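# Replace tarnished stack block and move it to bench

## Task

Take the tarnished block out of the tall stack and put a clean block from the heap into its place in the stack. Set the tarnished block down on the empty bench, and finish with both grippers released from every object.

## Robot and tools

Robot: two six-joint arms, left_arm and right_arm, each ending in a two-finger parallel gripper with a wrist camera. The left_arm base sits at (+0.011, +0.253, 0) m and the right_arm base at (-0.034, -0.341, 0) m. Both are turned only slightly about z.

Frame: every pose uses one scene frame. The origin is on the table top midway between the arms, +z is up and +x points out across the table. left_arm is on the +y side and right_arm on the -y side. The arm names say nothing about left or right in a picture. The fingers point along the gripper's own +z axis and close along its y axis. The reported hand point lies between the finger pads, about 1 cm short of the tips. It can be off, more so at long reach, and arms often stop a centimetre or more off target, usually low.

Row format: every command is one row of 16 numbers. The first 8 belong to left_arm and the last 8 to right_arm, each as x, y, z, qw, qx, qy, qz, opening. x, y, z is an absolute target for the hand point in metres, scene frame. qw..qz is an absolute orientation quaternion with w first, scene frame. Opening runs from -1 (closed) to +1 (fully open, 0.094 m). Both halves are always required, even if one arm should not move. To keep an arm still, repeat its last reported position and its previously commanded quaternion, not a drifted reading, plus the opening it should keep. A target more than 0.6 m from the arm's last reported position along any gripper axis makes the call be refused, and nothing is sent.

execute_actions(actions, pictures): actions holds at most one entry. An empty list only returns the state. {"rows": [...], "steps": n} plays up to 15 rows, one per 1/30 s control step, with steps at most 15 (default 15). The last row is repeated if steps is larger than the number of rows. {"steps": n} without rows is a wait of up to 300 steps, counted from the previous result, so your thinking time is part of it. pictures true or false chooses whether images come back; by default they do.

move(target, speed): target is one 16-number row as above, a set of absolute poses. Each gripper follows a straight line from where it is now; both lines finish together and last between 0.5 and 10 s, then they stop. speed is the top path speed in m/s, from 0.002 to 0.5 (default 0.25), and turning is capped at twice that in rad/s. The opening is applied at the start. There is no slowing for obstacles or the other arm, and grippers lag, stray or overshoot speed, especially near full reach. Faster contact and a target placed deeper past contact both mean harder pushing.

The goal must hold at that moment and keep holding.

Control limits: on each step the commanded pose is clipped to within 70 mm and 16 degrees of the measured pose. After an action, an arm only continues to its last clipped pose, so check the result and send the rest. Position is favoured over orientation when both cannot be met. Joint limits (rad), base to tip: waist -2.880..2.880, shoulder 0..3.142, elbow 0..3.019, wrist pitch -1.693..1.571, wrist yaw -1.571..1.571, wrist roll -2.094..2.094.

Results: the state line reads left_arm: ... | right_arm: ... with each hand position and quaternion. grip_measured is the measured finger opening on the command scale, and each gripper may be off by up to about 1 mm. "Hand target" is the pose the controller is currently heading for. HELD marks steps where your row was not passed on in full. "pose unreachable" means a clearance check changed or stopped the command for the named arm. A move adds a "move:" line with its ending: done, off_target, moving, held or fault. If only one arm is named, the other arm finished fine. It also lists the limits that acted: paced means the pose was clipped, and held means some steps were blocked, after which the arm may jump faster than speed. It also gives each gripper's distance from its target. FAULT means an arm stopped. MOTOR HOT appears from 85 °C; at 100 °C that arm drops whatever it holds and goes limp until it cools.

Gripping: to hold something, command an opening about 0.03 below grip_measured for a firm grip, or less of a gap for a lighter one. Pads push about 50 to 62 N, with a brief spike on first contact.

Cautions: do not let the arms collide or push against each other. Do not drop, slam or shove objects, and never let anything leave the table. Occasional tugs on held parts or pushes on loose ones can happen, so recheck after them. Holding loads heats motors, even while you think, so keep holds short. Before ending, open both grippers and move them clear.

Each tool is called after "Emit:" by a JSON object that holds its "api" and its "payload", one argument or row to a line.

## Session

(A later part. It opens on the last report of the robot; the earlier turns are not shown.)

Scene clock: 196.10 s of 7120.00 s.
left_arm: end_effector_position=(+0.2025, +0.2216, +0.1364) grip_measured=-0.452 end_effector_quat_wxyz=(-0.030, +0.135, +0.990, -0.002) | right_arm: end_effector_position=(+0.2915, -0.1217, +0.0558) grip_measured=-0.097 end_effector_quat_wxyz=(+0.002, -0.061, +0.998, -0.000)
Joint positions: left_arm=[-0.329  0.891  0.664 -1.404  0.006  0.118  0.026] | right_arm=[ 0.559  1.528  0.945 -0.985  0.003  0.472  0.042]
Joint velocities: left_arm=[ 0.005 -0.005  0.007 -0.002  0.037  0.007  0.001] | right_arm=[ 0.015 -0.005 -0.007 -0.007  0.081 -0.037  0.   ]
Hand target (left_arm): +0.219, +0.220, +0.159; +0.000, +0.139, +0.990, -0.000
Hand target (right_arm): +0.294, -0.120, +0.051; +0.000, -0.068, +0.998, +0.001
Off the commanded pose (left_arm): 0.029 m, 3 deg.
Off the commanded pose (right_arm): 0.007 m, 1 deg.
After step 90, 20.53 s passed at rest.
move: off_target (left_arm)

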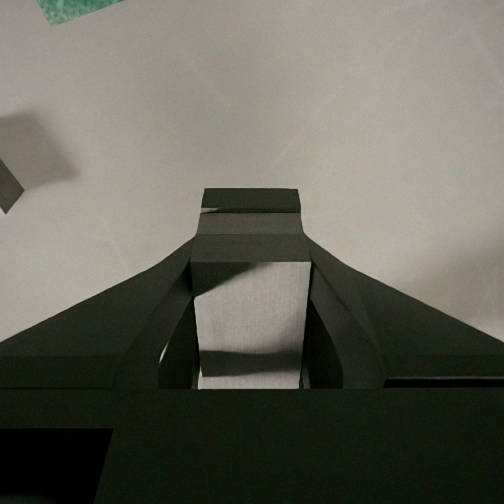

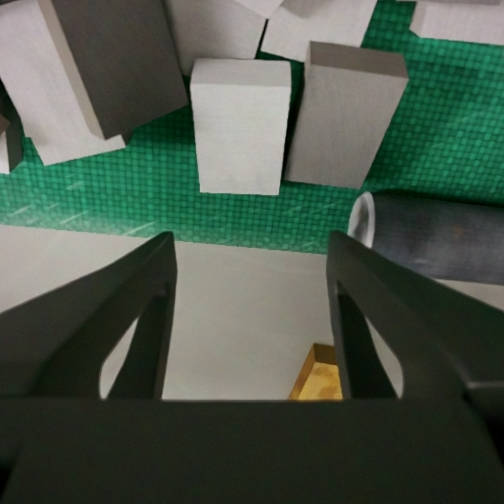

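Emit:
{"api": "move", "payload": {
  "target": [0.22,0.22,0.16,0,0.139,0.9903,0,-0.51, 0.50,-0.2,0.24,0.17,0,0.985,0,1],
  "speed": 0.2
}}

Scene clock: 253.00 s of 7120.00 s.
left_arm: end_effector_position=(+0.2017, +0.2218, +0.1354) grip_measured=-0.452 end_effector_quat_wxyz=(-0.031, +0.135, +0.990, -0.002) | right_arm: end_effector_position=(+0.4877, -0.1990, +0.2339) grip_measured=+1.000 end_effector_quat_wxyz=(+0.162, +0.009, +0.987, +0.000)
Joint positions: left_arm=[-0.329  0.891  0.661 -1.404  0.006  0.118  0.026] | right_arm=[ 0.261  1.561  1.449 -1.147  0.097  0.3    0.094]
Joint velocities: left_arm=[ 0.005 -0.005  0.002 -0.012 -0.007 -0.051  0.001] | right_arm=[-0.015 -0.005 -0.002  0.002 -0.081 -0.022  0.   ]
Hand target (left_arm): +0.219, +0.220, +0.159; +0.000, +0.139, +0.990, -0.000
Hand target (right_arm): +0.500, -0.196, +0.239; +0.168, +0.003, +0.986, -0.001
Off the commanded pose (left_arm): 0.031 m, 4 deg.
Off the commanded pose (right_arm): 0.014 m, 1 deg.
After step 90, 51.87 s passed at rest.
move: off_target (left_arm, right_arm)

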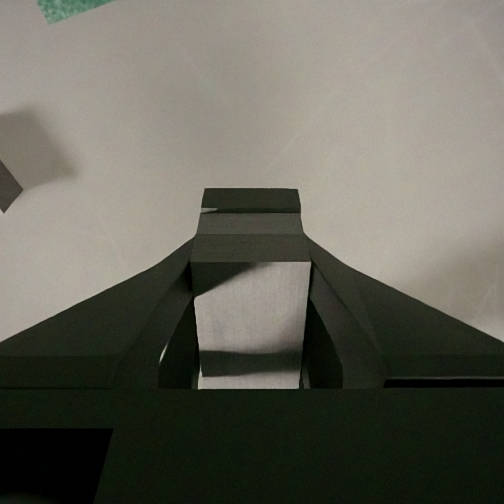

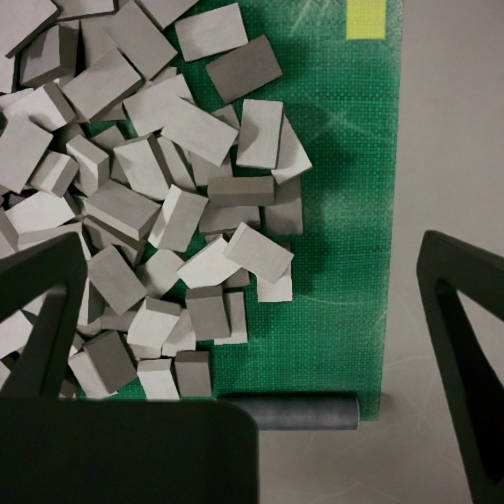

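Emit:
{"api": "execute_actions", "payload": {
  "actions": []
}}

Scene clock: 272.47 s of 7120.00 s.
left_arm: end_effector_position=(+0.2017, +0.2218, +0.1354) grip_measured=-0.452 end_effector_quat_wxyz=(-0.031, +0.135, +0.990, -0.002) | right_arm: end_effector_position=(+0.4877, -0.1990, +0.2339) grip_measured=+1.000 end_effector_quat_wxyz=(+0.162, +0.008, +0.987, +0.000)
Joint positions: left_arm=[-0.329  0.891  0.661 -1.404  0.006  0.118  0.026] | right_arm=[ 0.261  1.561  1.449 -1.147  0.097  0.299  0.094]
Joint velocities: left_arm=[-0.015 -0.015 -0.002 -0.012 -0.066  0.007 -0.001] | right_arm=[ 0.005 -0.015  0.007  0.022 -0.037 -0.066  0.   ]
Hand target (left_arm): +0.219, +0.220, +0.159; +0.000, +0.139, +0.990, -0.000
Hand target (right_arm): +0.500, -0.196, +0.239; +0.168, +0.003, +0.986, -0.001
Off the commanded pose (left_arm): 0.031 m, 4 deg.
Off the commanded pose (right_arm): 0.014 m, 1 deg.
Steps of this call (steps 1 to 90: nothing new was sent; then 16.47 s passed at rest). Readings (end_effector_position):
1: left_arm (+0.2017, +0.2218, +0.1354) | right_arm (+0.4877, -0.1990, +0.2339)
2: left_arm (+0.2017, +0.2218, +0.1354) | right_arm (+0.4877, -0.1990, +0.2339)
4: left_arm (+0.2017, +0.2218, +0.1354) | right_arm (+0.4877, -0.1990, +0.2339)
8: left_arm (+0.2017, +0.2218, +0.1354) | right_arm (+0.4877, -0.1990, +0.2339)
90: the state above

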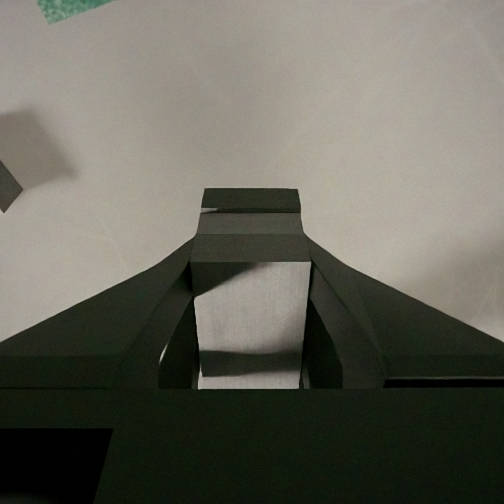

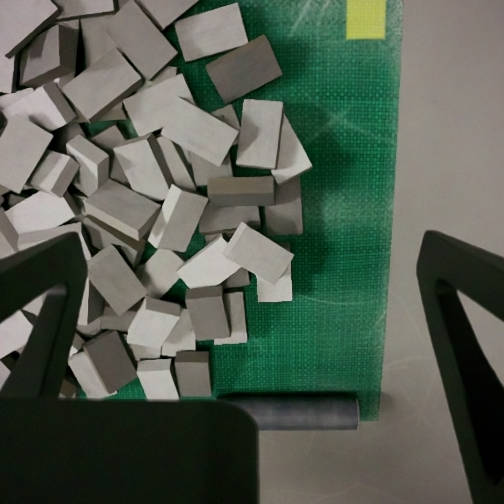

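Emit:
{"api": "zoom_image", "payload": {
  "camera": "cam_right_wrist",
  "region": [140, 0, 340, 200]
}}

Region (140, 0, 340, 200) of cam_right_wrist's 504x504 image, scaled by 2.520, with more detail than that image has.

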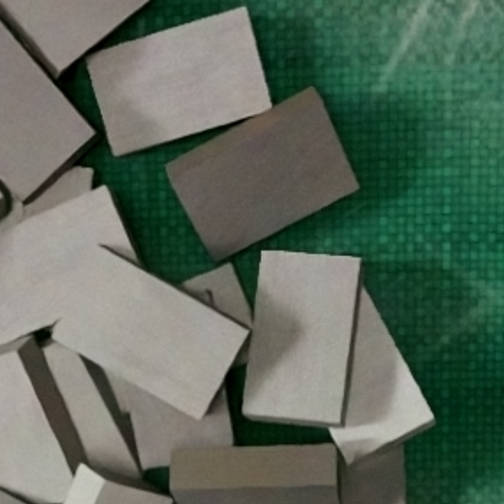

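Emit:
{"api": "move", "payload": {
  "target": [0.22,0.22,0.16, 0,0.139,0.9903,0, -0.51, 0.556,-0.194,0.07, 0,-0.2215,0.975,0, 0.4],
  "speed": 0.2
}}

Scene clock: 342.23 s of 7120.00 s.
left_arm: end_effector_position=(+0.2027, +0.2216, +0.1365) grip_measured=-0.452 end_effector_quat_wxyz=(-0.030, +0.135, +0.990, -0.002) | right_arm: end_effector_position=(+0.5414, -0.1931, +0.0669) grip_measured=+0.403 end_effector_quat_wxyz=(-0.009, -0.221, +0.975, -0.001)
Joint positions: left_arm=[-0.329  0.891  0.664 -1.404  0.006  0.118  0.026] | right_arm=[ 0.217  2.     1.642 -1.231  0.002 -0.192  0.066]
Joint velocities: left_arm=[-0.005  0.005  0.007 -0.012  0.037 -0.022  0.001] | right_arm=[-0.015 -0.005 -0.002  0.012 -0.022 -0.037 -0.   ]
Hand target (left_arm): +0.219, +0.220, +0.159; +0.000, +0.139, +0.990, -0.000
Hand target (right_arm): +0.555, -0.193, +0.072; +0.000, -0.224, +0.975, +0.001
Off the commanded pose (left_arm): 0.029 m, 3 deg.
Off the commanded pose (right_arm): 0.015 m, 1 deg.
After step 90, 64.73 s passed at rest.
move: off_target (left_arm, right_arm)

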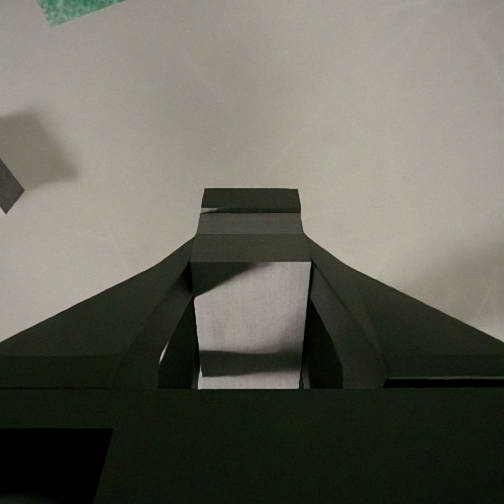

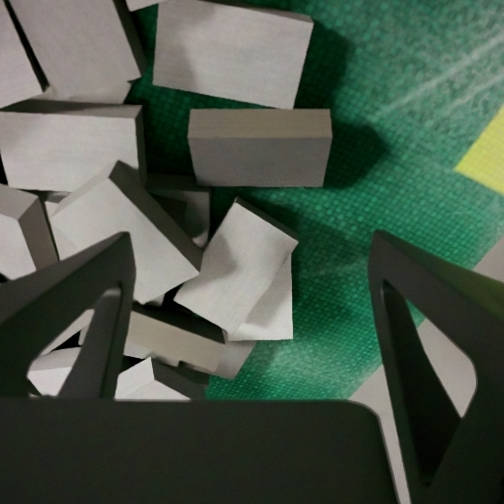

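Emit:
{"api": "move", "payload": {
  "target": [0.22,0.22,0.16, 0,0.139,0.9903,0, -0.51, 0.558,-0.194,0.03, 0,-0.2215,0.975,0, 0.4],
  "speed": 0.08
}}

Scene clock: 354.90 s of 7120.00 s.
left_arm: end_effector_position=(+0.2025, +0.2216, +0.1364) grip_measured=-0.452 end_effector_quat_wxyz=(-0.030, +0.135, +0.990, -0.002) | right_arm: end_effector_position=(+0.5552, -0.1898, +0.0436) grip_measured=+0.403 end_effector_quat_wxyz=(+0.006, -0.221, +0.975, -0.001)
Joint positions: left_arm=[-0.329  0.891  0.664 -1.404  0.006  0.118  0.026] | right_arm=[ 0.217  2.04   1.642 -1.161  0.002 -0.193  0.066]
Joint velocities: left_arm=[-0.015 -0.005 -0.002 -0.007  0.037 -0.051  0.001] | right_arm=[ 0.015 -0.015  0.017 -0.007  0.022  0.007 -0.   ]
Hand target (left_arm): +0.219, +0.220, +0.159; +0.000, +0.139, +0.990, -0.000
Hand target (right_arm): +0.558, -0.194, +0.030; -0.000, -0.221, +0.975, -0.000
Off the commanded pose (left_arm): 0.029 m, 3 deg.
Off the commanded pose (right_arm): 0.014 m, 1 deg.
After step 90, 8.70 s passed at rest.
move: off_target (left_arm, right_arm)

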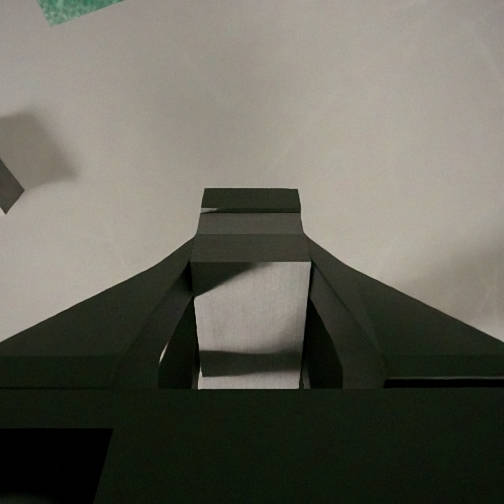

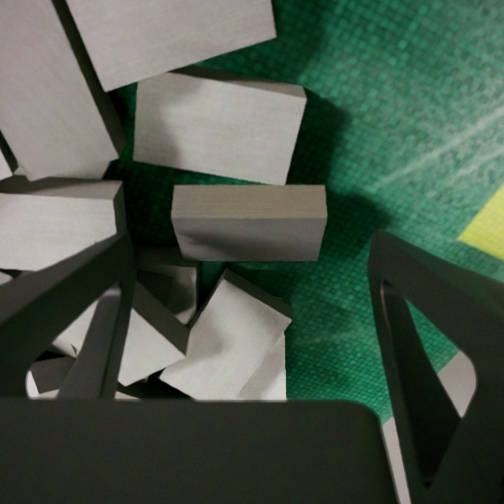

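Emit:
{"api": "move", "payload": {
  "target": [0.22,0.22,0.16, 0,0.139,0.9903,0, -0.51, 0.553,-0.197,0.004, 0,-0.2215,0.975,0, 0.2],
  "speed": 0.04
}}

Scene clock: 371.33 s of 7120.00 s.
left_arm: end_effector_position=(+0.2022, +0.2217, +0.1360) grip_measured=-0.452 end_effector_quat_wxyz=(-0.031, +0.135, +0.990, -0.002) | right_arm: end_effector_position=(+0.5539, -0.1939, +0.0244) grip_measured=+0.203 end_effector_quat_wxyz=(+0.013, -0.218, +0.976, -0.001)
Joint positions: left_arm=[-0.329  0.891  0.663 -1.404  0.006  0.118  0.026] | right_arm=[ 0.211  2.047  1.598 -1.095  0.002 -0.193  0.057]
Joint velocities: left_arm=[ 0.005 -0.005  0.002 -0.007 -0.066  0.037 -0.   ] | right_arm=[-0.005 -0.005 -0.002  0.007 -0.022 -0.007 -0.001]
Hand target (left_arm): +0.219, +0.220, +0.159; +0.000, +0.139, +0.990, -0.000
Hand target (right_arm): +0.552, -0.197, +0.005; +0.000, -0.222, +0.975, +0.000
Off the commanded pose (left_arm): 0.030 m, 4 deg.
Off the commanded pose (right_arm): 0.021 m, 2 deg.
After step 90, 12.07 s passed at rest.
move: off_target (left_arm, right_arm)

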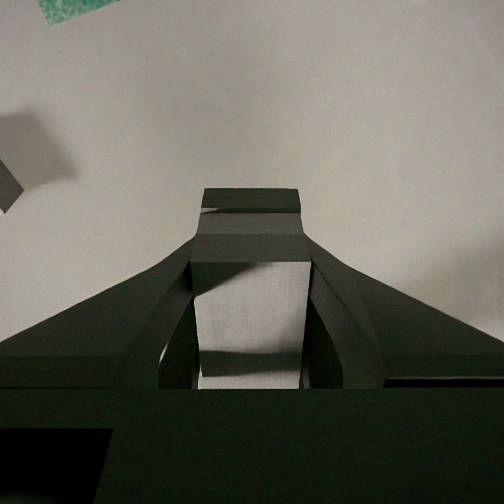

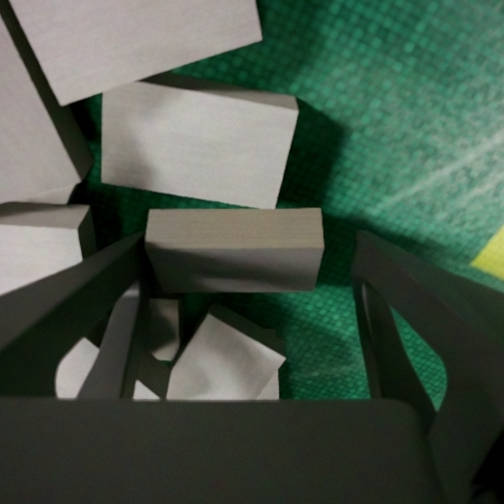

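Emit:
{"api": "move", "payload": {
  "target": [0.22,0.22,0.16, 0,0.139,0.9903,0, -0.51, 0.556,-0.188,0.03, 0,-0.2215,0.975,0, 0.3],
  "speed": 0.04
}}

Emit:
{"api": "move", "payload": {
  "target": [0.22,0.22,0.16, 0,0.139,0.9903,0, -0.51, 0.553,-0.188,0.004, 0,-0.2215,0.975,0, 0.3],
  "speed": 0.04
}}

Scene clock: 382.10 s of 7120.00 s.
left_arm: end_effector_position=(+0.2022, +0.2217, +0.1360) grip_measured=-0.452 end_effector_quat_wxyz=(-0.031, +0.135, +0.990, -0.002) | right_arm: end_effector_position=(+0.5451, -0.1961, +0.0259) grip_measured=+0.297 end_effector_quat_wxyz=(-0.007, -0.218, +0.976, -0.001)
Joint positions: left_arm=[-0.329  0.891  0.663 -1.404  0.006  0.118  0.026] | right_arm=[ 0.211  2.047  1.603 -1.14   0.002 -0.193  0.061]
Joint velocities: left_arm=[ 0.005  0.015 -0.007 -0.002 -0.066 -0.007 -0.   ] | right_arm=[ 0.005 -0.005 -0.002 -0.012  0.037  0.022 -0.001]
Hand target (left_arm): +0.219, +0.220, +0.159; +0.000, +0.139, +0.990, -0.000
Hand target (right_arm): +0.556, -0.188, +0.030; +0.000, -0.222, +0.975, +0.000
Off the commanded pose (left_arm): 0.030 m, 4 deg.
Off the commanded pose (right_arm): 0.014 m, 1 deg.
After step 90, 6.77 s passed at rest.
move: off_target (left_arm, right_arm)

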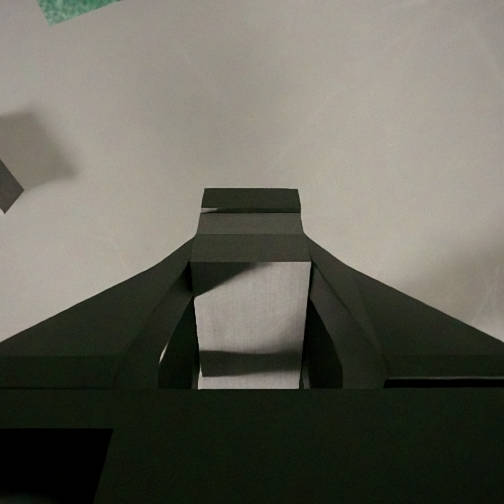

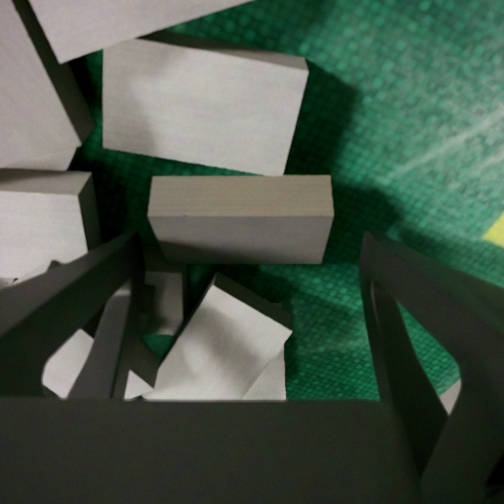

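Scene clock: 383.27 s of 7120.00 s.
left_arm: end_effector_position=(+0.2022, +0.2217, +0.1360) grip_measured=-0.452 end_effector_quat_wxyz=(-0.031, +0.135, +0.990, -0.002) | right_arm: end_effector_position=(+0.5535, -0.1931, +0.0213) grip_measured=+0.297 end_effector_quat_wxyz=(+0.009, -0.219, +0.976, -0.001)
Joint positions: left_arm=[-0.329  0.891  0.663 -1.404  0.006  0.118  0.026] | right_arm=[ 0.212  2.055  1.603 -1.1    0.002 -0.193  0.061]
Joint velocities: left_arm=[-0.005 -0.015 -0.017  0.007  0.037  0.037 -0.001] | right_arm=[-0.005  0.005 -0.002 -0.012  0.037 -0.007 -0.001]
Hand target (left_arm): +0.219, +0.220, +0.159; +0.000, +0.139, +0.990, -0.000
Hand target (right_arm): +0.553, -0.188, +0.004; +0.000, -0.221, +0.975, -0.000
Off the commanded pose (left_arm): 0.030 m, 4 deg.
Off the commanded pose (right_arm): 0.018 m, 1 deg.
move: off_target (left_arm, right_arm)

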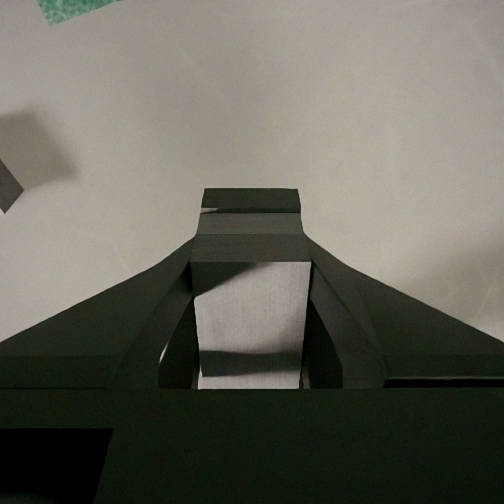

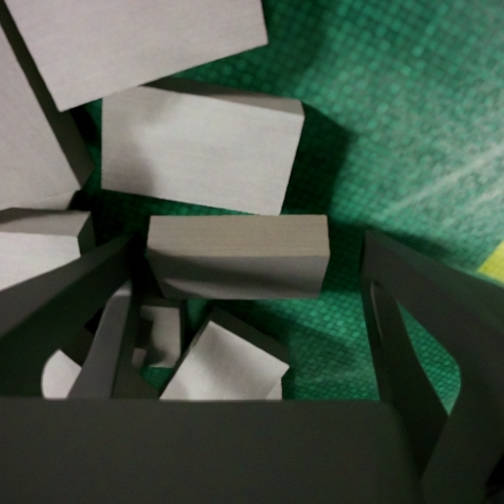

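Emit:
{"api": "move", "payload": {
  "target": [0.22,0.22,0.16, 0,0.139,0.9903,0, -0.51, 0.553,-0.188,0.008, 0,-0.2215,0.975,0, -0.12],
  "speed": 0.04
}}

Scene clock: 391.50 s of 7120.00 s.
left_arm: end_effector_position=(+0.2022, +0.2217, +0.1360) grip_measured=-0.452 end_effector_quat_wxyz=(-0.031, +0.135, +0.990, -0.002) | right_arm: end_effector_position=(+0.5534, -0.1931, +0.0211) grip_measured=-0.084 end_effector_quat_wxyz=(+0.009, -0.219, +0.976, -0.001)
Joint positions: left_arm=[-0.329  0.891  0.663 -1.404  0.006  0.118  0.026] | right_arm=[ 0.212  2.055  1.602 -1.1    0.002 -0.193  0.043]
Joint velocities: left_arm=[-0.015 -0.005 -0.022 -0.007 -0.095  0.007  0.001] | right_arm=[ 0.005 -0.005  0.017 -0.002  0.022 -0.007  0.   ]
Hand target (left_arm): +0.219, +0.220, +0.159; +0.000, +0.139, +0.990, -0.000
Hand target (right_arm): +0.553, -0.188, +0.008; +0.000, -0.222, +0.975, -0.000
Off the commanded pose (left_arm): 0.030 m, 4 deg.
Off the commanded pose (right_arm): 0.014 m, 1 deg.
After step 90, 4.23 s passed at rest.
move: off_target (left_arm, right_arm)

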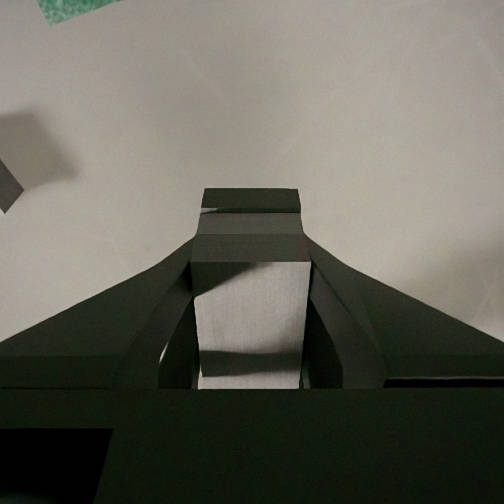

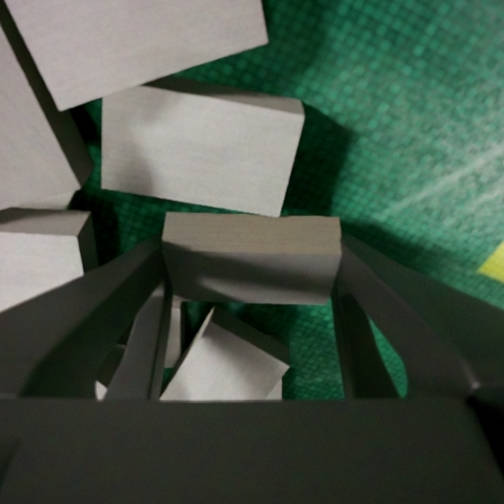

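Emit:
{"api": "move", "payload": {
  "target": [0.22,0.22,0.16, 0,0.139,0.9903,0, -0.51, 0.565,-0.262,0.02, 0,-0.2215,0.975,0, -0.12],
  "speed": 0.06
}}

Scene clock: 396.73 s of 7120.00 s.
left_arm: end_effector_position=(+0.2017, +0.2218, +0.1354) grip_measured=-0.452 end_effector_quat_wxyz=(-0.031, +0.135, +0.990, -0.002) | right_arm: end_effector_position=(+0.5624, -0.2615, +0.0211) grip_measured=-0.084 end_effector_quat_wxyz=(+0.001, -0.215, +0.977, -0.001)
Joint positions: left_arm=[-0.329  0.891  0.661 -1.404  0.006  0.118  0.026] | right_arm=[ 0.098  2.055  1.602 -1.116  0.002 -0.299  0.043]
Joint velocities: left_arm=[ 0.005 -0.005 -0.007 -0.017  0.007 -0.081 -0.001] | right_arm=[-0.024  0.005  0.007  0.012 -0.037 -0.007 -0.   ]
Hand target (left_arm): +0.219, +0.220, +0.159; +0.000, +0.139, +0.990, -0.000
Hand target (right_arm): +0.565, -0.261, +0.020; -0.001, -0.221, +0.975, +0.001
Off the commanded pose (left_arm): 0.031 m, 4 deg.
Off the commanded pose (right_arm): 0.003 m, 1 deg.
After step 90, 0.70 s passed at rest.
move: off_target (left_arm)

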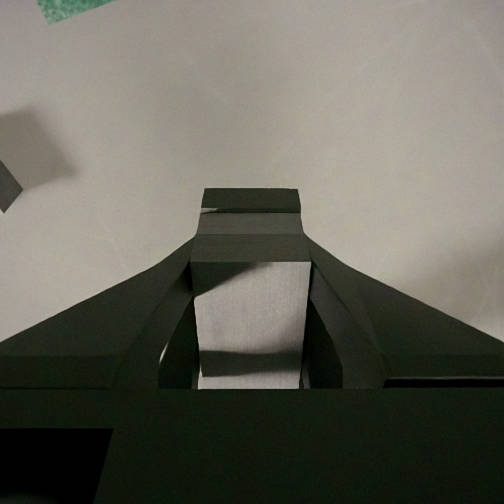

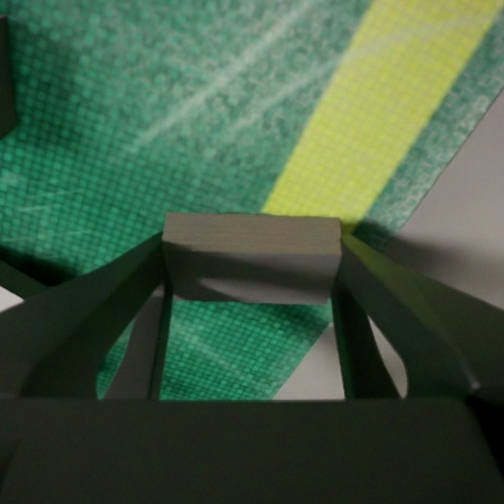

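Emit:
{"api": "move", "payload": {
  "target": [0.22,0.22,0.16, 0,0.139,0.9903,0, -0.51, 0.565,-0.262,0.02, 0,-0.2215,0.975,0, 0.4],
  "speed": 0.06
}}

Emit:
{"api": "move", "payload": {
  "target": [0.22,0.22,0.16, 0,0.139,0.9903,0, -0.51, 0.575,-0.262,0.08, 0,-0.2215,0.975,0, 0.4],
  "speed": 0.1
}}

Emit:
{"api": "move", "payload": {
  "target": [0.22,0.22,0.16, 0,0.139,0.9903,0, -0.51, 0.582,-0.172,0.075, 0,0.595,0.804,0, 0.0],
  "speed": 0.25
}}

Emit:
{"api": "move", "payload": {
  "target": [0.22,0.22,0.16, 0,0.139,0.9903,0, -0.51, 0.582,-0.172,0.035, 0,0.595,0.804,0, 0.0],
  "speed": 0.08
}}

Scene clock: 419.07 s of 7120.00 s.
left_arm: end_effector_position=(+0.2017, +0.2218, +0.1354) grip_measured=-0.452 end_effector_quat_wxyz=(-0.031, +0.135, +0.990, -0.002) | right_arm: end_effector_position=(+0.5623, -0.2615, +0.0210) grip_measured=+0.397 end_effector_quat_wxyz=(+0.001, -0.216, +0.976, -0.001)
Joint positions: left_arm=[-0.329  0.891  0.661 -1.404  0.006  0.118  0.026] | right_arm=[ 0.098  2.055  1.602 -1.116  0.002 -0.301  0.066]
Joint velocities: left_arm=[-0.005 -0.015  0.012  0.002 -0.007 -0.051 -0.   ] | right_arm=[-0.015 -0.005 -0.022  0.012 -0.037 -0.007 -0.001]
Hand target (left_arm): +0.219, +0.220, +0.159; +0.000, +0.139, +0.990, -0.000
Hand target (right_arm): +0.565, -0.262, +0.020; +0.000, -0.222, +0.975, -0.000
Off the commanded pose (left_arm): 0.031 m, 4 deg.
Off the commanded pose (right_arm): 0.003 m, 1 deg.
After step 90, 18.57 s passed at rest.
move: off_target (left_arm)

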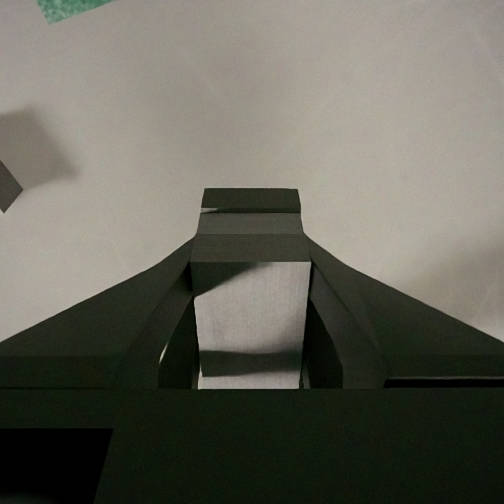

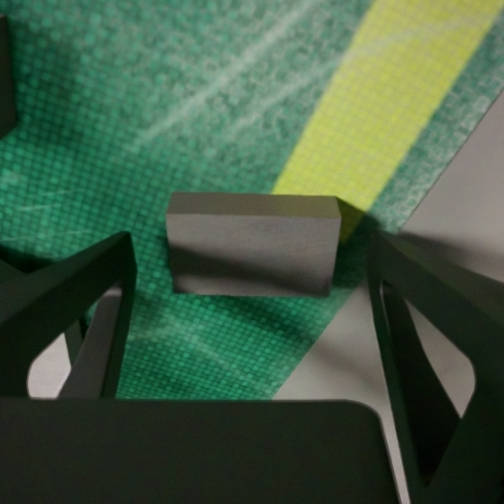

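Scene clock: 420.03 s of 7120.00 s.
left_arm: end_effector_position=(+0.2025, +0.2216, +0.1364) grip_measured=-0.452 end_effector_quat_wxyz=(-0.030, +0.135, +0.990, -0.002) | right_arm: end_effector_position=(+0.5594, -0.2619, +0.0501) grip_measured=+0.397 end_effector_quat_wxyz=(-0.029, -0.217, +0.976, +0.001)
Joint positions: left_arm=[-0.329  0.891  0.664 -1.404  0.006  0.118  0.026] | right_arm=[ 0.098  2.053  1.681 -1.257  0.002 -0.303  0.066]
Joint velocities: left_arm=[ 0.005 -0.005  0.017 -0.002  0.037 -0.007 -0.   ] | right_arm=[-0.005  0.005  0.002 -0.002 -0.037  0.051 -0.   ]
Hand target (left_arm): +0.219, +0.220, +0.159; +0.000, +0.139, +0.990, -0.000
Hand target (right_arm): +0.574, -0.262, +0.080; +0.000, -0.222, +0.975, -0.000
Off the commanded pose (left_arm): 0.029 m, 3 deg.
Off the commanded pose (right_arm): 0.034 m, 3 deg.
move: off_target (left_arm, right_arm)

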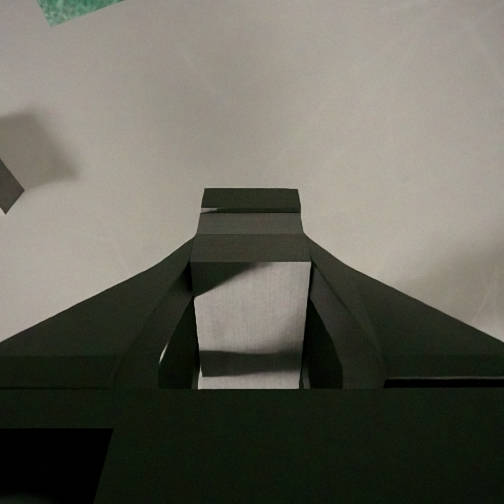

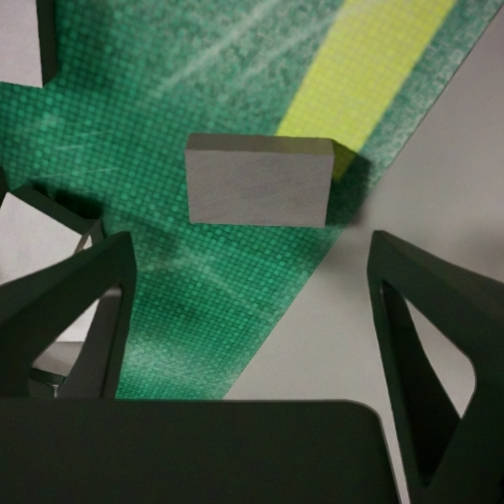

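Scene clock: 424.03 s of 7120.00 s.
left_arm: end_effector_position=(+0.2025, +0.2216, +0.1364) grip_measured=-0.452 end_effector_quat_wxyz=(-0.030, +0.135, +0.990, -0.002) | right_arm: end_effector_position=(+0.5699, -0.1785, +0.0781) grip_measured=+0.003 end_effector_quat_wxyz=(-0.002, +0.591, +0.807, -0.000)
Joint positions: left_arm=[-0.329  0.891  0.664 -1.404  0.006  0.118  0.026] | right_arm=[ 0.227  2.062  1.774 -1.286 -0.002  1.528  0.047]
Joint velocities: left_arm=[-0.015 -0.015 -0.002 -0.002  0.037 -0.022  0.   ] | right_arm=[-0.005 -0.024  0.012  0.002  0.022  0.022  0.001]
Hand target (left_arm): +0.219, +0.220, +0.159; +0.000, +0.139, +0.990, -0.000
Hand target (right_arm): +0.581, -0.172, +0.075; +0.001, +0.595, +0.804, +0.001
Off the commanded pose (left_arm): 0.029 m, 3 deg.
Off the commanded pose (right_arm): 0.014 m, 1 deg.
move: off_target (left_arm, right_arm)

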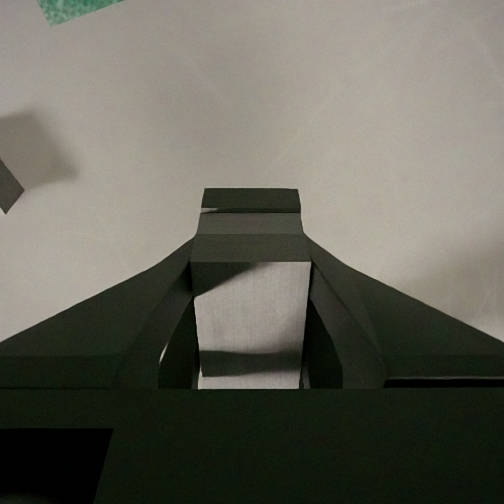

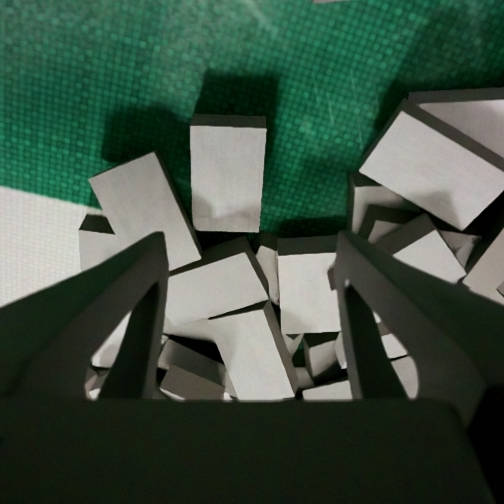

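Scene clock: 425.03 s of 7120.00 s.
left_arm: end_effector_position=(+0.2024, +0.2216, +0.1362) grip_measured=-0.452 end_effector_quat_wxyz=(-0.030, +0.135, +0.990, -0.002) | right_arm: end_effector_position=(+0.5805, -0.1756, +0.0486) grip_measured=+0.003 end_effector_quat_wxyz=(+0.002, +0.592, +0.806, +0.005)
Joint positions: left_arm=[-0.329  0.891  0.664 -1.404  0.006  0.118  0.026] | right_arm=[ 0.227  2.108  1.77  -1.222 -0.002  1.53   0.047]
Joint velocities: left_arm=[-0.005 -0.005 -0.012 -0.022 -0.022  0.051 -0.   ] | right_arm=[-0.005  0.005 -0.007 -0.007 -0.051 -0.037 -0.001]
Hand target (left_arm): +0.219, +0.220, +0.159; +0.000, +0.139, +0.990, -0.000
Hand target (right_arm): +0.582, -0.172, +0.035; +0.000, +0.595, +0.804, +0.000
Off the commanded pose (left_arm): 0.030 m, 4 deg.
Off the commanded pose (right_arm): 0.014 m, 1 deg.
move: off_target (left_arm, right_arm)

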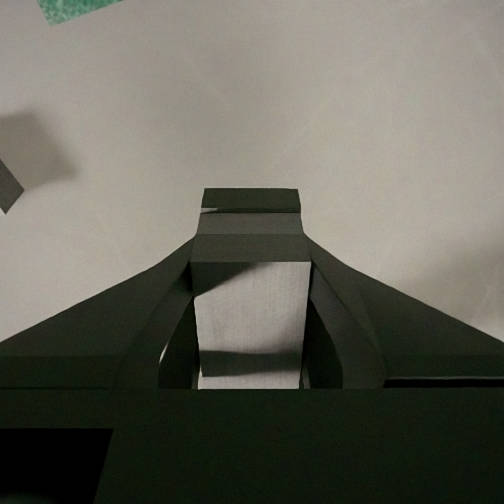

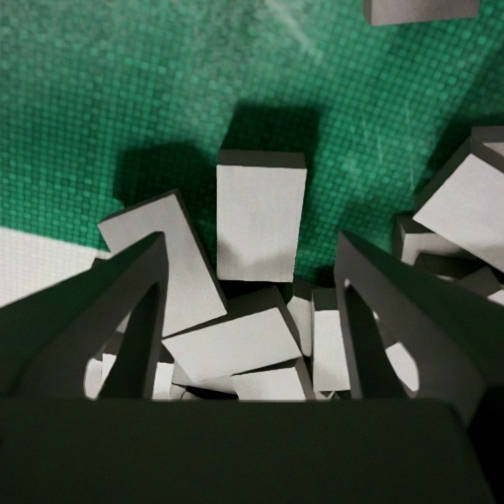

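Emit:
{"api": "move", "payload": {
  "target": [0.22,0.22,0.16, 0,0.139,0.9903,0, -0.51, 0.579,-0.191,0.025, 0,0.595,0.804,0, -0.2],
  "speed": 0.05
}}

Scene clock: 457.53 s of 7120.00 s.
left_arm: end_effector_position=(+0.2024, +0.2216, +0.1362) grip_measured=-0.452 end_effector_quat_wxyz=(-0.030, +0.135, +0.990, -0.002) | right_arm: end_effector_position=(+0.5767, -0.1881, +0.0342) grip_measured=-0.197 end_effector_quat_wxyz=(+0.001, +0.598, +0.801, +0.003)
Joint positions: left_arm=[-0.329  0.891  0.664 -1.404  0.006  0.118  0.026] | right_arm=[ 0.209  2.108  1.73  -1.188 -0.002  1.528  0.038]
Joint velocities: left_arm=[-0.005 -0.005 -0.017 -0.012 -0.007 -0.007 -0.   ] | right_arm=[-0.005 -0.005 -0.002 -0.002 -0.037  0.007  0.001]
Hand target (left_arm): +0.219, +0.220, +0.159; +0.000, +0.139, +0.990, -0.000
Hand target (right_arm): +0.579, -0.191, +0.025; -0.000, +0.595, +0.804, -0.000
Off the commanded pose (left_arm): 0.030 m, 4 deg.
Off the commanded pose (right_arm): 0.010 m, 1 deg.
After step 90, 28.53 s passed at rest.
move: off_target (left_arm)

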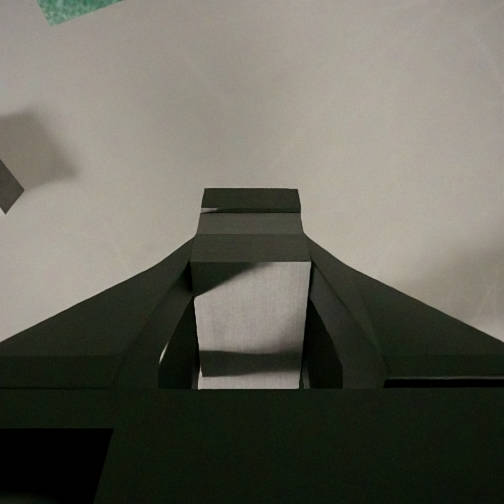

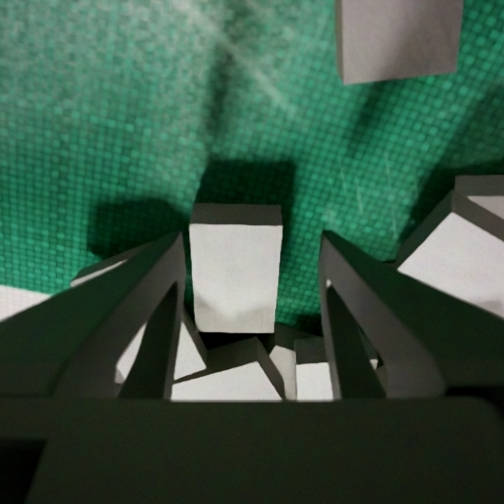

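Emit:
{"api": "move", "payload": {
  "target": [0.22,0.22,0.16, 0,0.139,0.9903,0, -0.51, 0.579,-0.191,0.008, 0,0.595,0.804,0, -0.2],
  "speed": 0.03
}}

Scene clock: 464.50 s of 7120.00 s.
left_arm: end_effector_position=(+0.2020, +0.2217, +0.1358) grip_measured=-0.452 end_effector_quat_wxyz=(-0.031, +0.135, +0.990, -0.002) | right_arm: end_effector_position=(+0.5787, -0.1876, +0.0282) grip_measured=-0.197 end_effector_quat_wxyz=(+0.006, +0.598, +0.801, +0.010)
Joint positions: left_arm=[-0.329  0.891  0.662 -1.404  0.006  0.118  0.026] | right_arm=[ 0.209  2.108  1.712 -1.152 -0.002  1.528  0.038]
Joint velocities: left_arm=[-0.005 -0.005  0.007 -0.007 -0.022 -0.022  0.001] | right_arm=[-0.005 -0.015 -0.007 -0.017 -0.022 -0.007  0.   ]
Hand target (left_arm): +0.219, +0.220, +0.159; +0.000, +0.139, +0.990, -0.000
Hand target (right_arm): +0.578, -0.191, +0.008; -0.000, +0.595, +0.804, +0.000
Off the commanded pose (left_arm): 0.030 m, 4 deg.
Off the commanded pose (right_arm): 0.020 m, 1 deg.
After step 90, 2.70 s passed at rest.
move: off_target (left_arm, right_arm)

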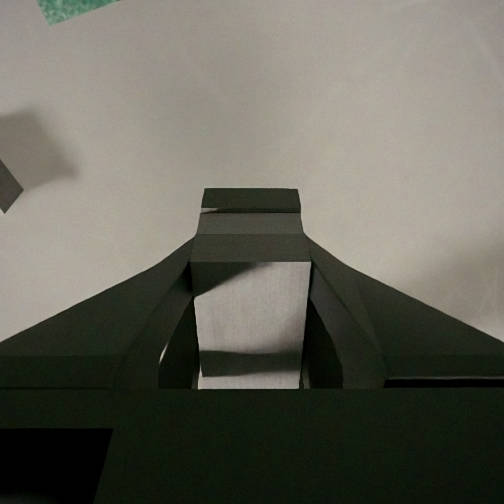

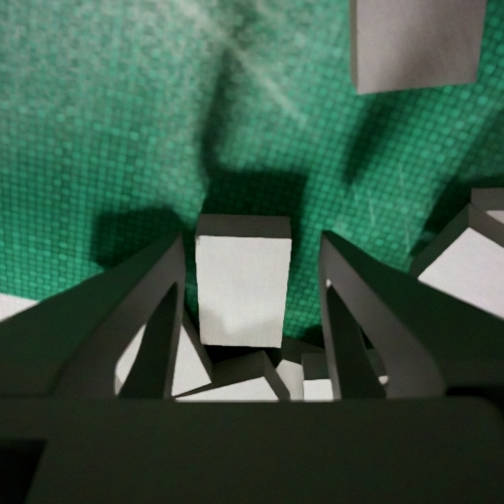

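Emit:
{"api": "move", "payload": {
  "target": [0.22,0.22,0.16, 0,0.139,0.9903,0, -0.51, 0.578,-0.191,0.002, 0,0.595,0.804,0, -0.29],
  "speed": 0.02
}}

Scene clock: 474.83 s of 7120.00 s.
left_arm: end_effector_position=(+0.2014, +0.2218, +0.1351) grip_measured=-0.452 end_effector_quat_wxyz=(-0.032, +0.135, +0.990, -0.002) | right_arm: end_effector_position=(+0.5780, -0.1878, +0.0223) grip_measured=-0.287 end_effector_quat_wxyz=(+0.007, +0.598, +0.801, +0.010)
Joint positions: left_arm=[-0.329  0.891  0.661 -1.404  0.006  0.118  0.026] | right_arm=[ 0.209  2.112  1.703 -1.138 -0.002  1.528  0.033]
Joint velocities: left_arm=[-0.005 -0.005 -0.002 -0.007 -0.081  0.066 -0.   ] | right_arm=[-0.015  0.024 -0.012  0.007  0.007  0.051 -0.   ]
Hand target (left_arm): +0.219, +0.220, +0.159; +0.000, +0.139, +0.990, -0.000
Hand target (right_arm): +0.577, -0.191, +0.003; -0.000, +0.595, +0.804, +0.000
Off the commanded pose (left_arm): 0.031 m, 4 deg.
Off the commanded pose (right_arm): 0.021 m, 1 deg.
After step 90, 5.43 s passed at rest.
move: off_target (left_arm, right_arm)

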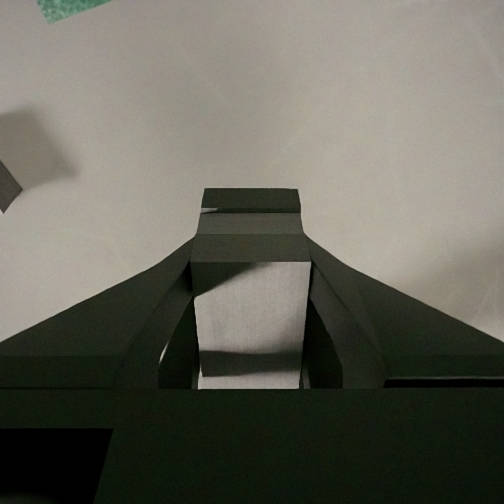

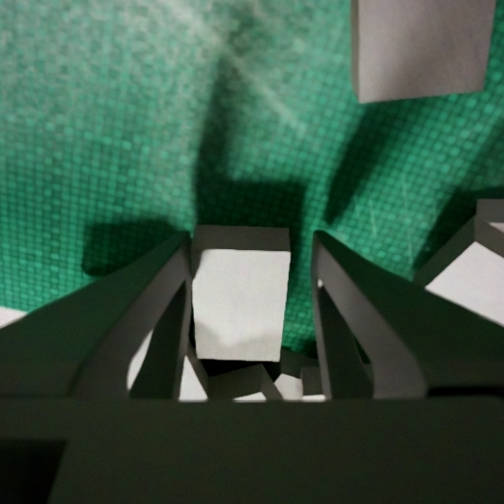

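Emit:
{"api": "move", "payload": {
  "target": [0.22,0.22,0.16, 0,0.139,0.9903,0, -0.51, 0.578,-0.191,-0.005, 0,0.595,0.804,0, -0.29],
  "speed": 0.02
}}

Scene clock: 484.47 s of 7120.00 s.
left_arm: end_effector_position=(+0.2027, +0.2216, +0.1365) grip_measured=-0.452 end_effector_quat_wxyz=(-0.030, +0.135, +0.990, -0.002) | right_arm: end_effector_position=(+0.5783, -0.1877, +0.0156) grip_measured=-0.287 end_effector_quat_wxyz=(+0.007, +0.598, +0.801, +0.010)
Joint positions: left_arm=[-0.329  0.891  0.664 -1.404  0.006  0.118  0.026] | right_arm=[ 0.209  2.12   1.697 -1.124 -0.002  1.528  0.033]
Joint velocities: left_arm=[ 0.005 -0.005 -0.012  0.012 -0.007 -0.007 -0.001] | right_arm=[-0.005 -0.015  0.007 -0.022  0.007 -0.022 -0.   ]
Hand target (left_arm): +0.219, +0.220, +0.159; +0.000, +0.139, +0.990, -0.000
Hand target (right_arm): +0.577, -0.191, -0.005; -0.000, +0.595, +0.804, -0.000
Off the commanded pose (left_arm): 0.029 m, 3 deg.
Off the commanded pose (right_arm): 0.021 m, 1 deg.
After step 90, 4.73 s passed at rest.
move: off_target (left_arm, right_arm)

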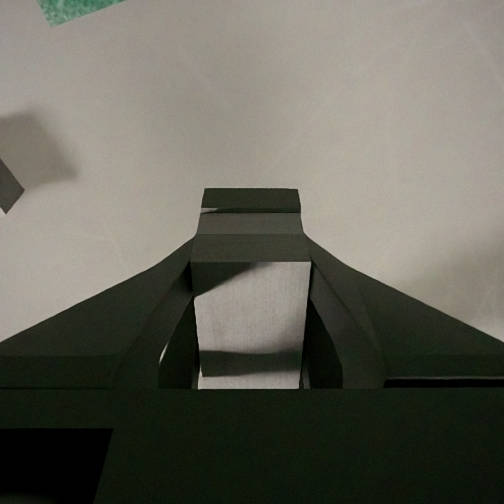

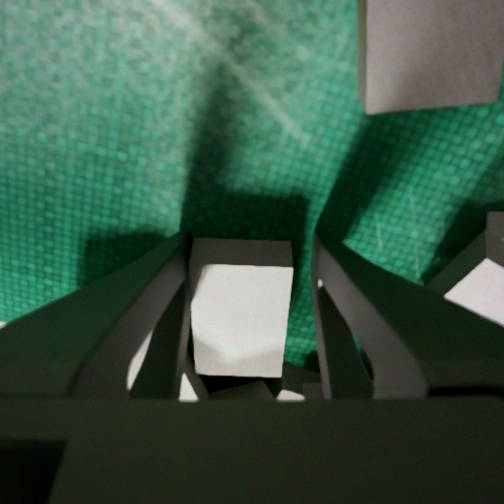

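Emit:
{"api": "move", "payload": {
  "target": [0.22,0.22,0.16, 0,0.139,0.9903,0, -0.51, 0.578,-0.191,-0.005, 0,0.595,0.804,0, -0.51],
  "speed": 0.02
}}

Emit:
{"api": "move", "payload": {
  "target": [0.22,0.22,0.16, 0,0.139,0.9903,0, -0.51, 0.566,-0.205,0.0, 0,0.595,0.804,0, -0.51],
  "speed": 0.03
}}

Scene clock: 497.57 s of 7120.00 s.
left_arm: end_effector_position=(+0.2020, +0.2217, +0.1358) grip_measured=-0.452 end_effector_quat_wxyz=(-0.031, +0.135, +0.990, -0.002) | right_arm: end_effector_position=(+0.5783, -0.1877, +0.0156) grip_measured=-0.465 end_effector_quat_wxyz=(+0.007, +0.598, +0.801, +0.010)
Joint positions: left_arm=[-0.329  0.891  0.662 -1.404  0.006  0.118  0.026] | right_arm=[ 0.209  2.12   1.697 -1.124 -0.002  1.528  0.025]
Joint velocities: left_arm=[-0.005 -0.005  0.012  0.007  0.022 -0.066  0.001] | right_arm=[ 0.005 -0.015 -0.017 -0.002  0.007 -0.007  0.001]
Hand target (left_arm): +0.219, +0.220, +0.159; +0.000, +0.139, +0.990, -0.000
Hand target (right_arm): +0.577, -0.191, -0.004; -0.000, +0.595, +0.804, +0.000
Off the commanded pose (left_arm): 0.030 m, 4 deg.
Off the commanded pose (right_arm): 0.021 m, 1 deg.
After step 90, 8.37 s passed at rest.
move: off_target (left_arm, right_arm)

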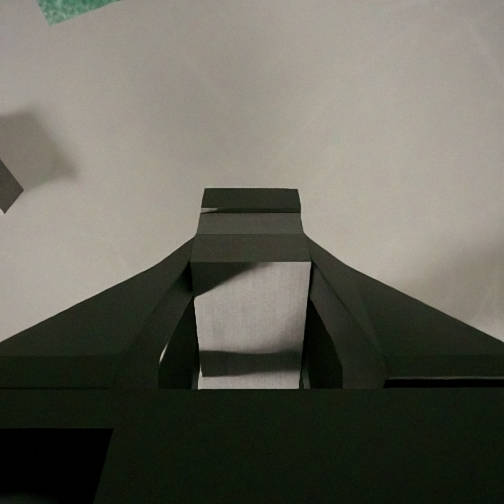

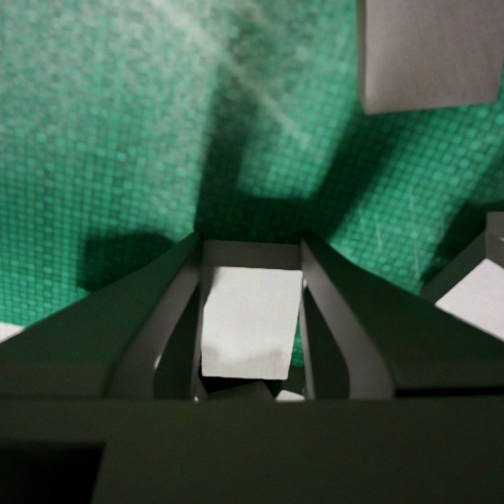

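Scene clock: 498.83 s of 7120.00 s.
left_arm: end_effector_position=(+0.2018, +0.2217, +0.1356) grip_measured=-0.452 end_effector_quat_wxyz=(-0.031, +0.135, +0.990, -0.002) | right_arm: end_effector_position=(+0.5745, -0.1906, +0.0141) grip_measured=-0.465 end_effector_quat_wxyz=(+0.010, +0.594, +0.804, +0.014)
Joint positions: left_arm=[-0.329  0.891  0.662 -1.404  0.006  0.118  0.026] | right_arm=[ 0.206  2.104  1.666 -1.097 -0.003  1.514  0.025]
Joint velocities: left_arm=[-0.005 -0.015 -0.017  0.017 -0.051  0.037 -0.   ] | right_arm=[-0.005  0.015 -0.012 -0.027  0.022 -0.037  0.001]
Hand target (left_arm): +0.219, +0.220, +0.159; +0.000, +0.139, +0.990, -0.000
Hand target (right_arm): +0.566, -0.205, +0.000; -0.000, +0.595, +0.804, +0.000
Off the commanded pose (left_arm): 0.031 m, 4 deg.
Off the commanded pose (right_arm): 0.022 m, 2 deg.
move: off_target (left_arm, right_arm)

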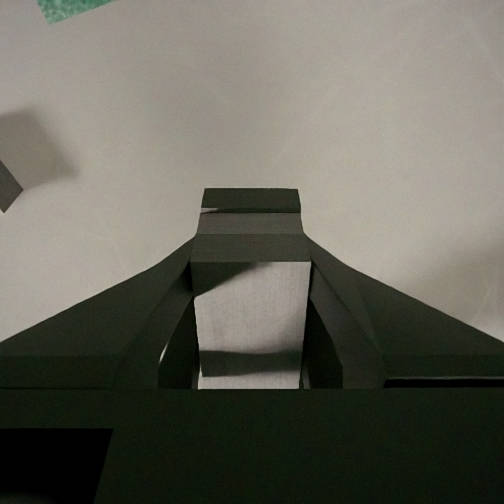

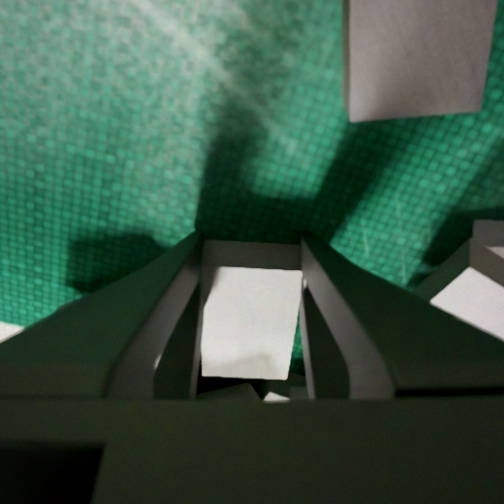

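Emit:
{"api": "move", "payload": {
  "target": [0.22,0.22,0.16, 0,0.139,0.9903,0, -0.51, 0.572,-0.208,0.02, 0,0.595,0.804,0, -0.51],
  "speed": 0.03
}}

Scene clock: 506.63 s of 7120.00 s.
left_arm: end_effector_position=(+0.2014, +0.2218, +0.1351) grip_measured=-0.452 end_effector_quat_wxyz=(-0.032, +0.135, +0.990, -0.002) | right_arm: end_effector_position=(+0.5669, -0.1985, +0.0144) grip_measured=-0.465 end_effector_quat_wxyz=(-0.002, +0.594, +0.804, +0.000)
Joint positions: left_arm=[-0.329  0.891  0.661 -1.404  0.006  0.118  0.026] | right_arm=[ 0.197  2.104  1.666 -1.135 -0.003  1.505  0.025]
Joint velocities: left_arm=[-0.024 -0.015 -0.007 -0.002 -0.007  0.037  0.   ] | right_arm=[ 0.005 -0.005  0.002 -0.007 -0.066  0.022 -0.001]
Hand target (left_arm): +0.219, +0.220, +0.159; +0.000, +0.139, +0.990, -0.000
Hand target (right_arm): +0.572, -0.208, +0.020; -0.000, +0.595, +0.804, +0.000
Off the commanded pose (left_arm): 0.031 m, 4 deg.
Off the commanded pose (right_arm): 0.012 m, 0 deg.
After step 90, 3.50 s passed at rest.
move: off_target (left_arm, right_arm)

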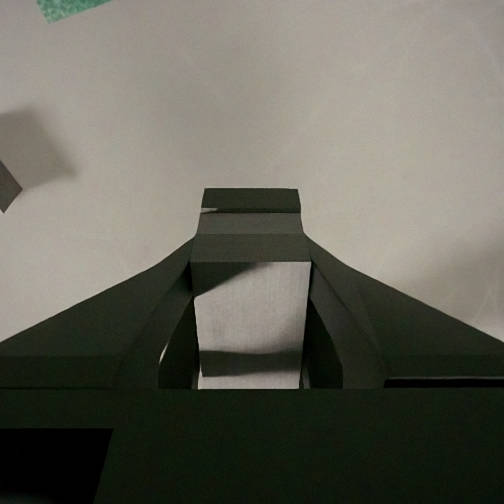

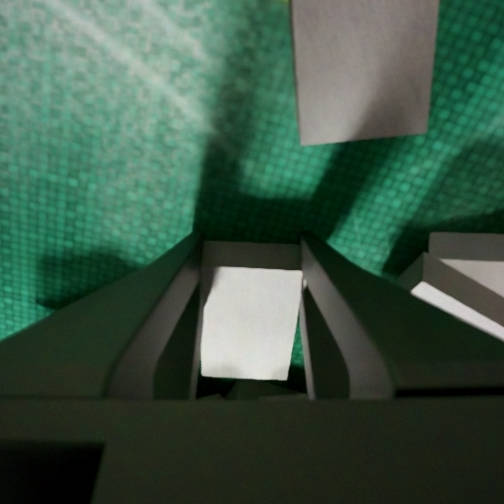

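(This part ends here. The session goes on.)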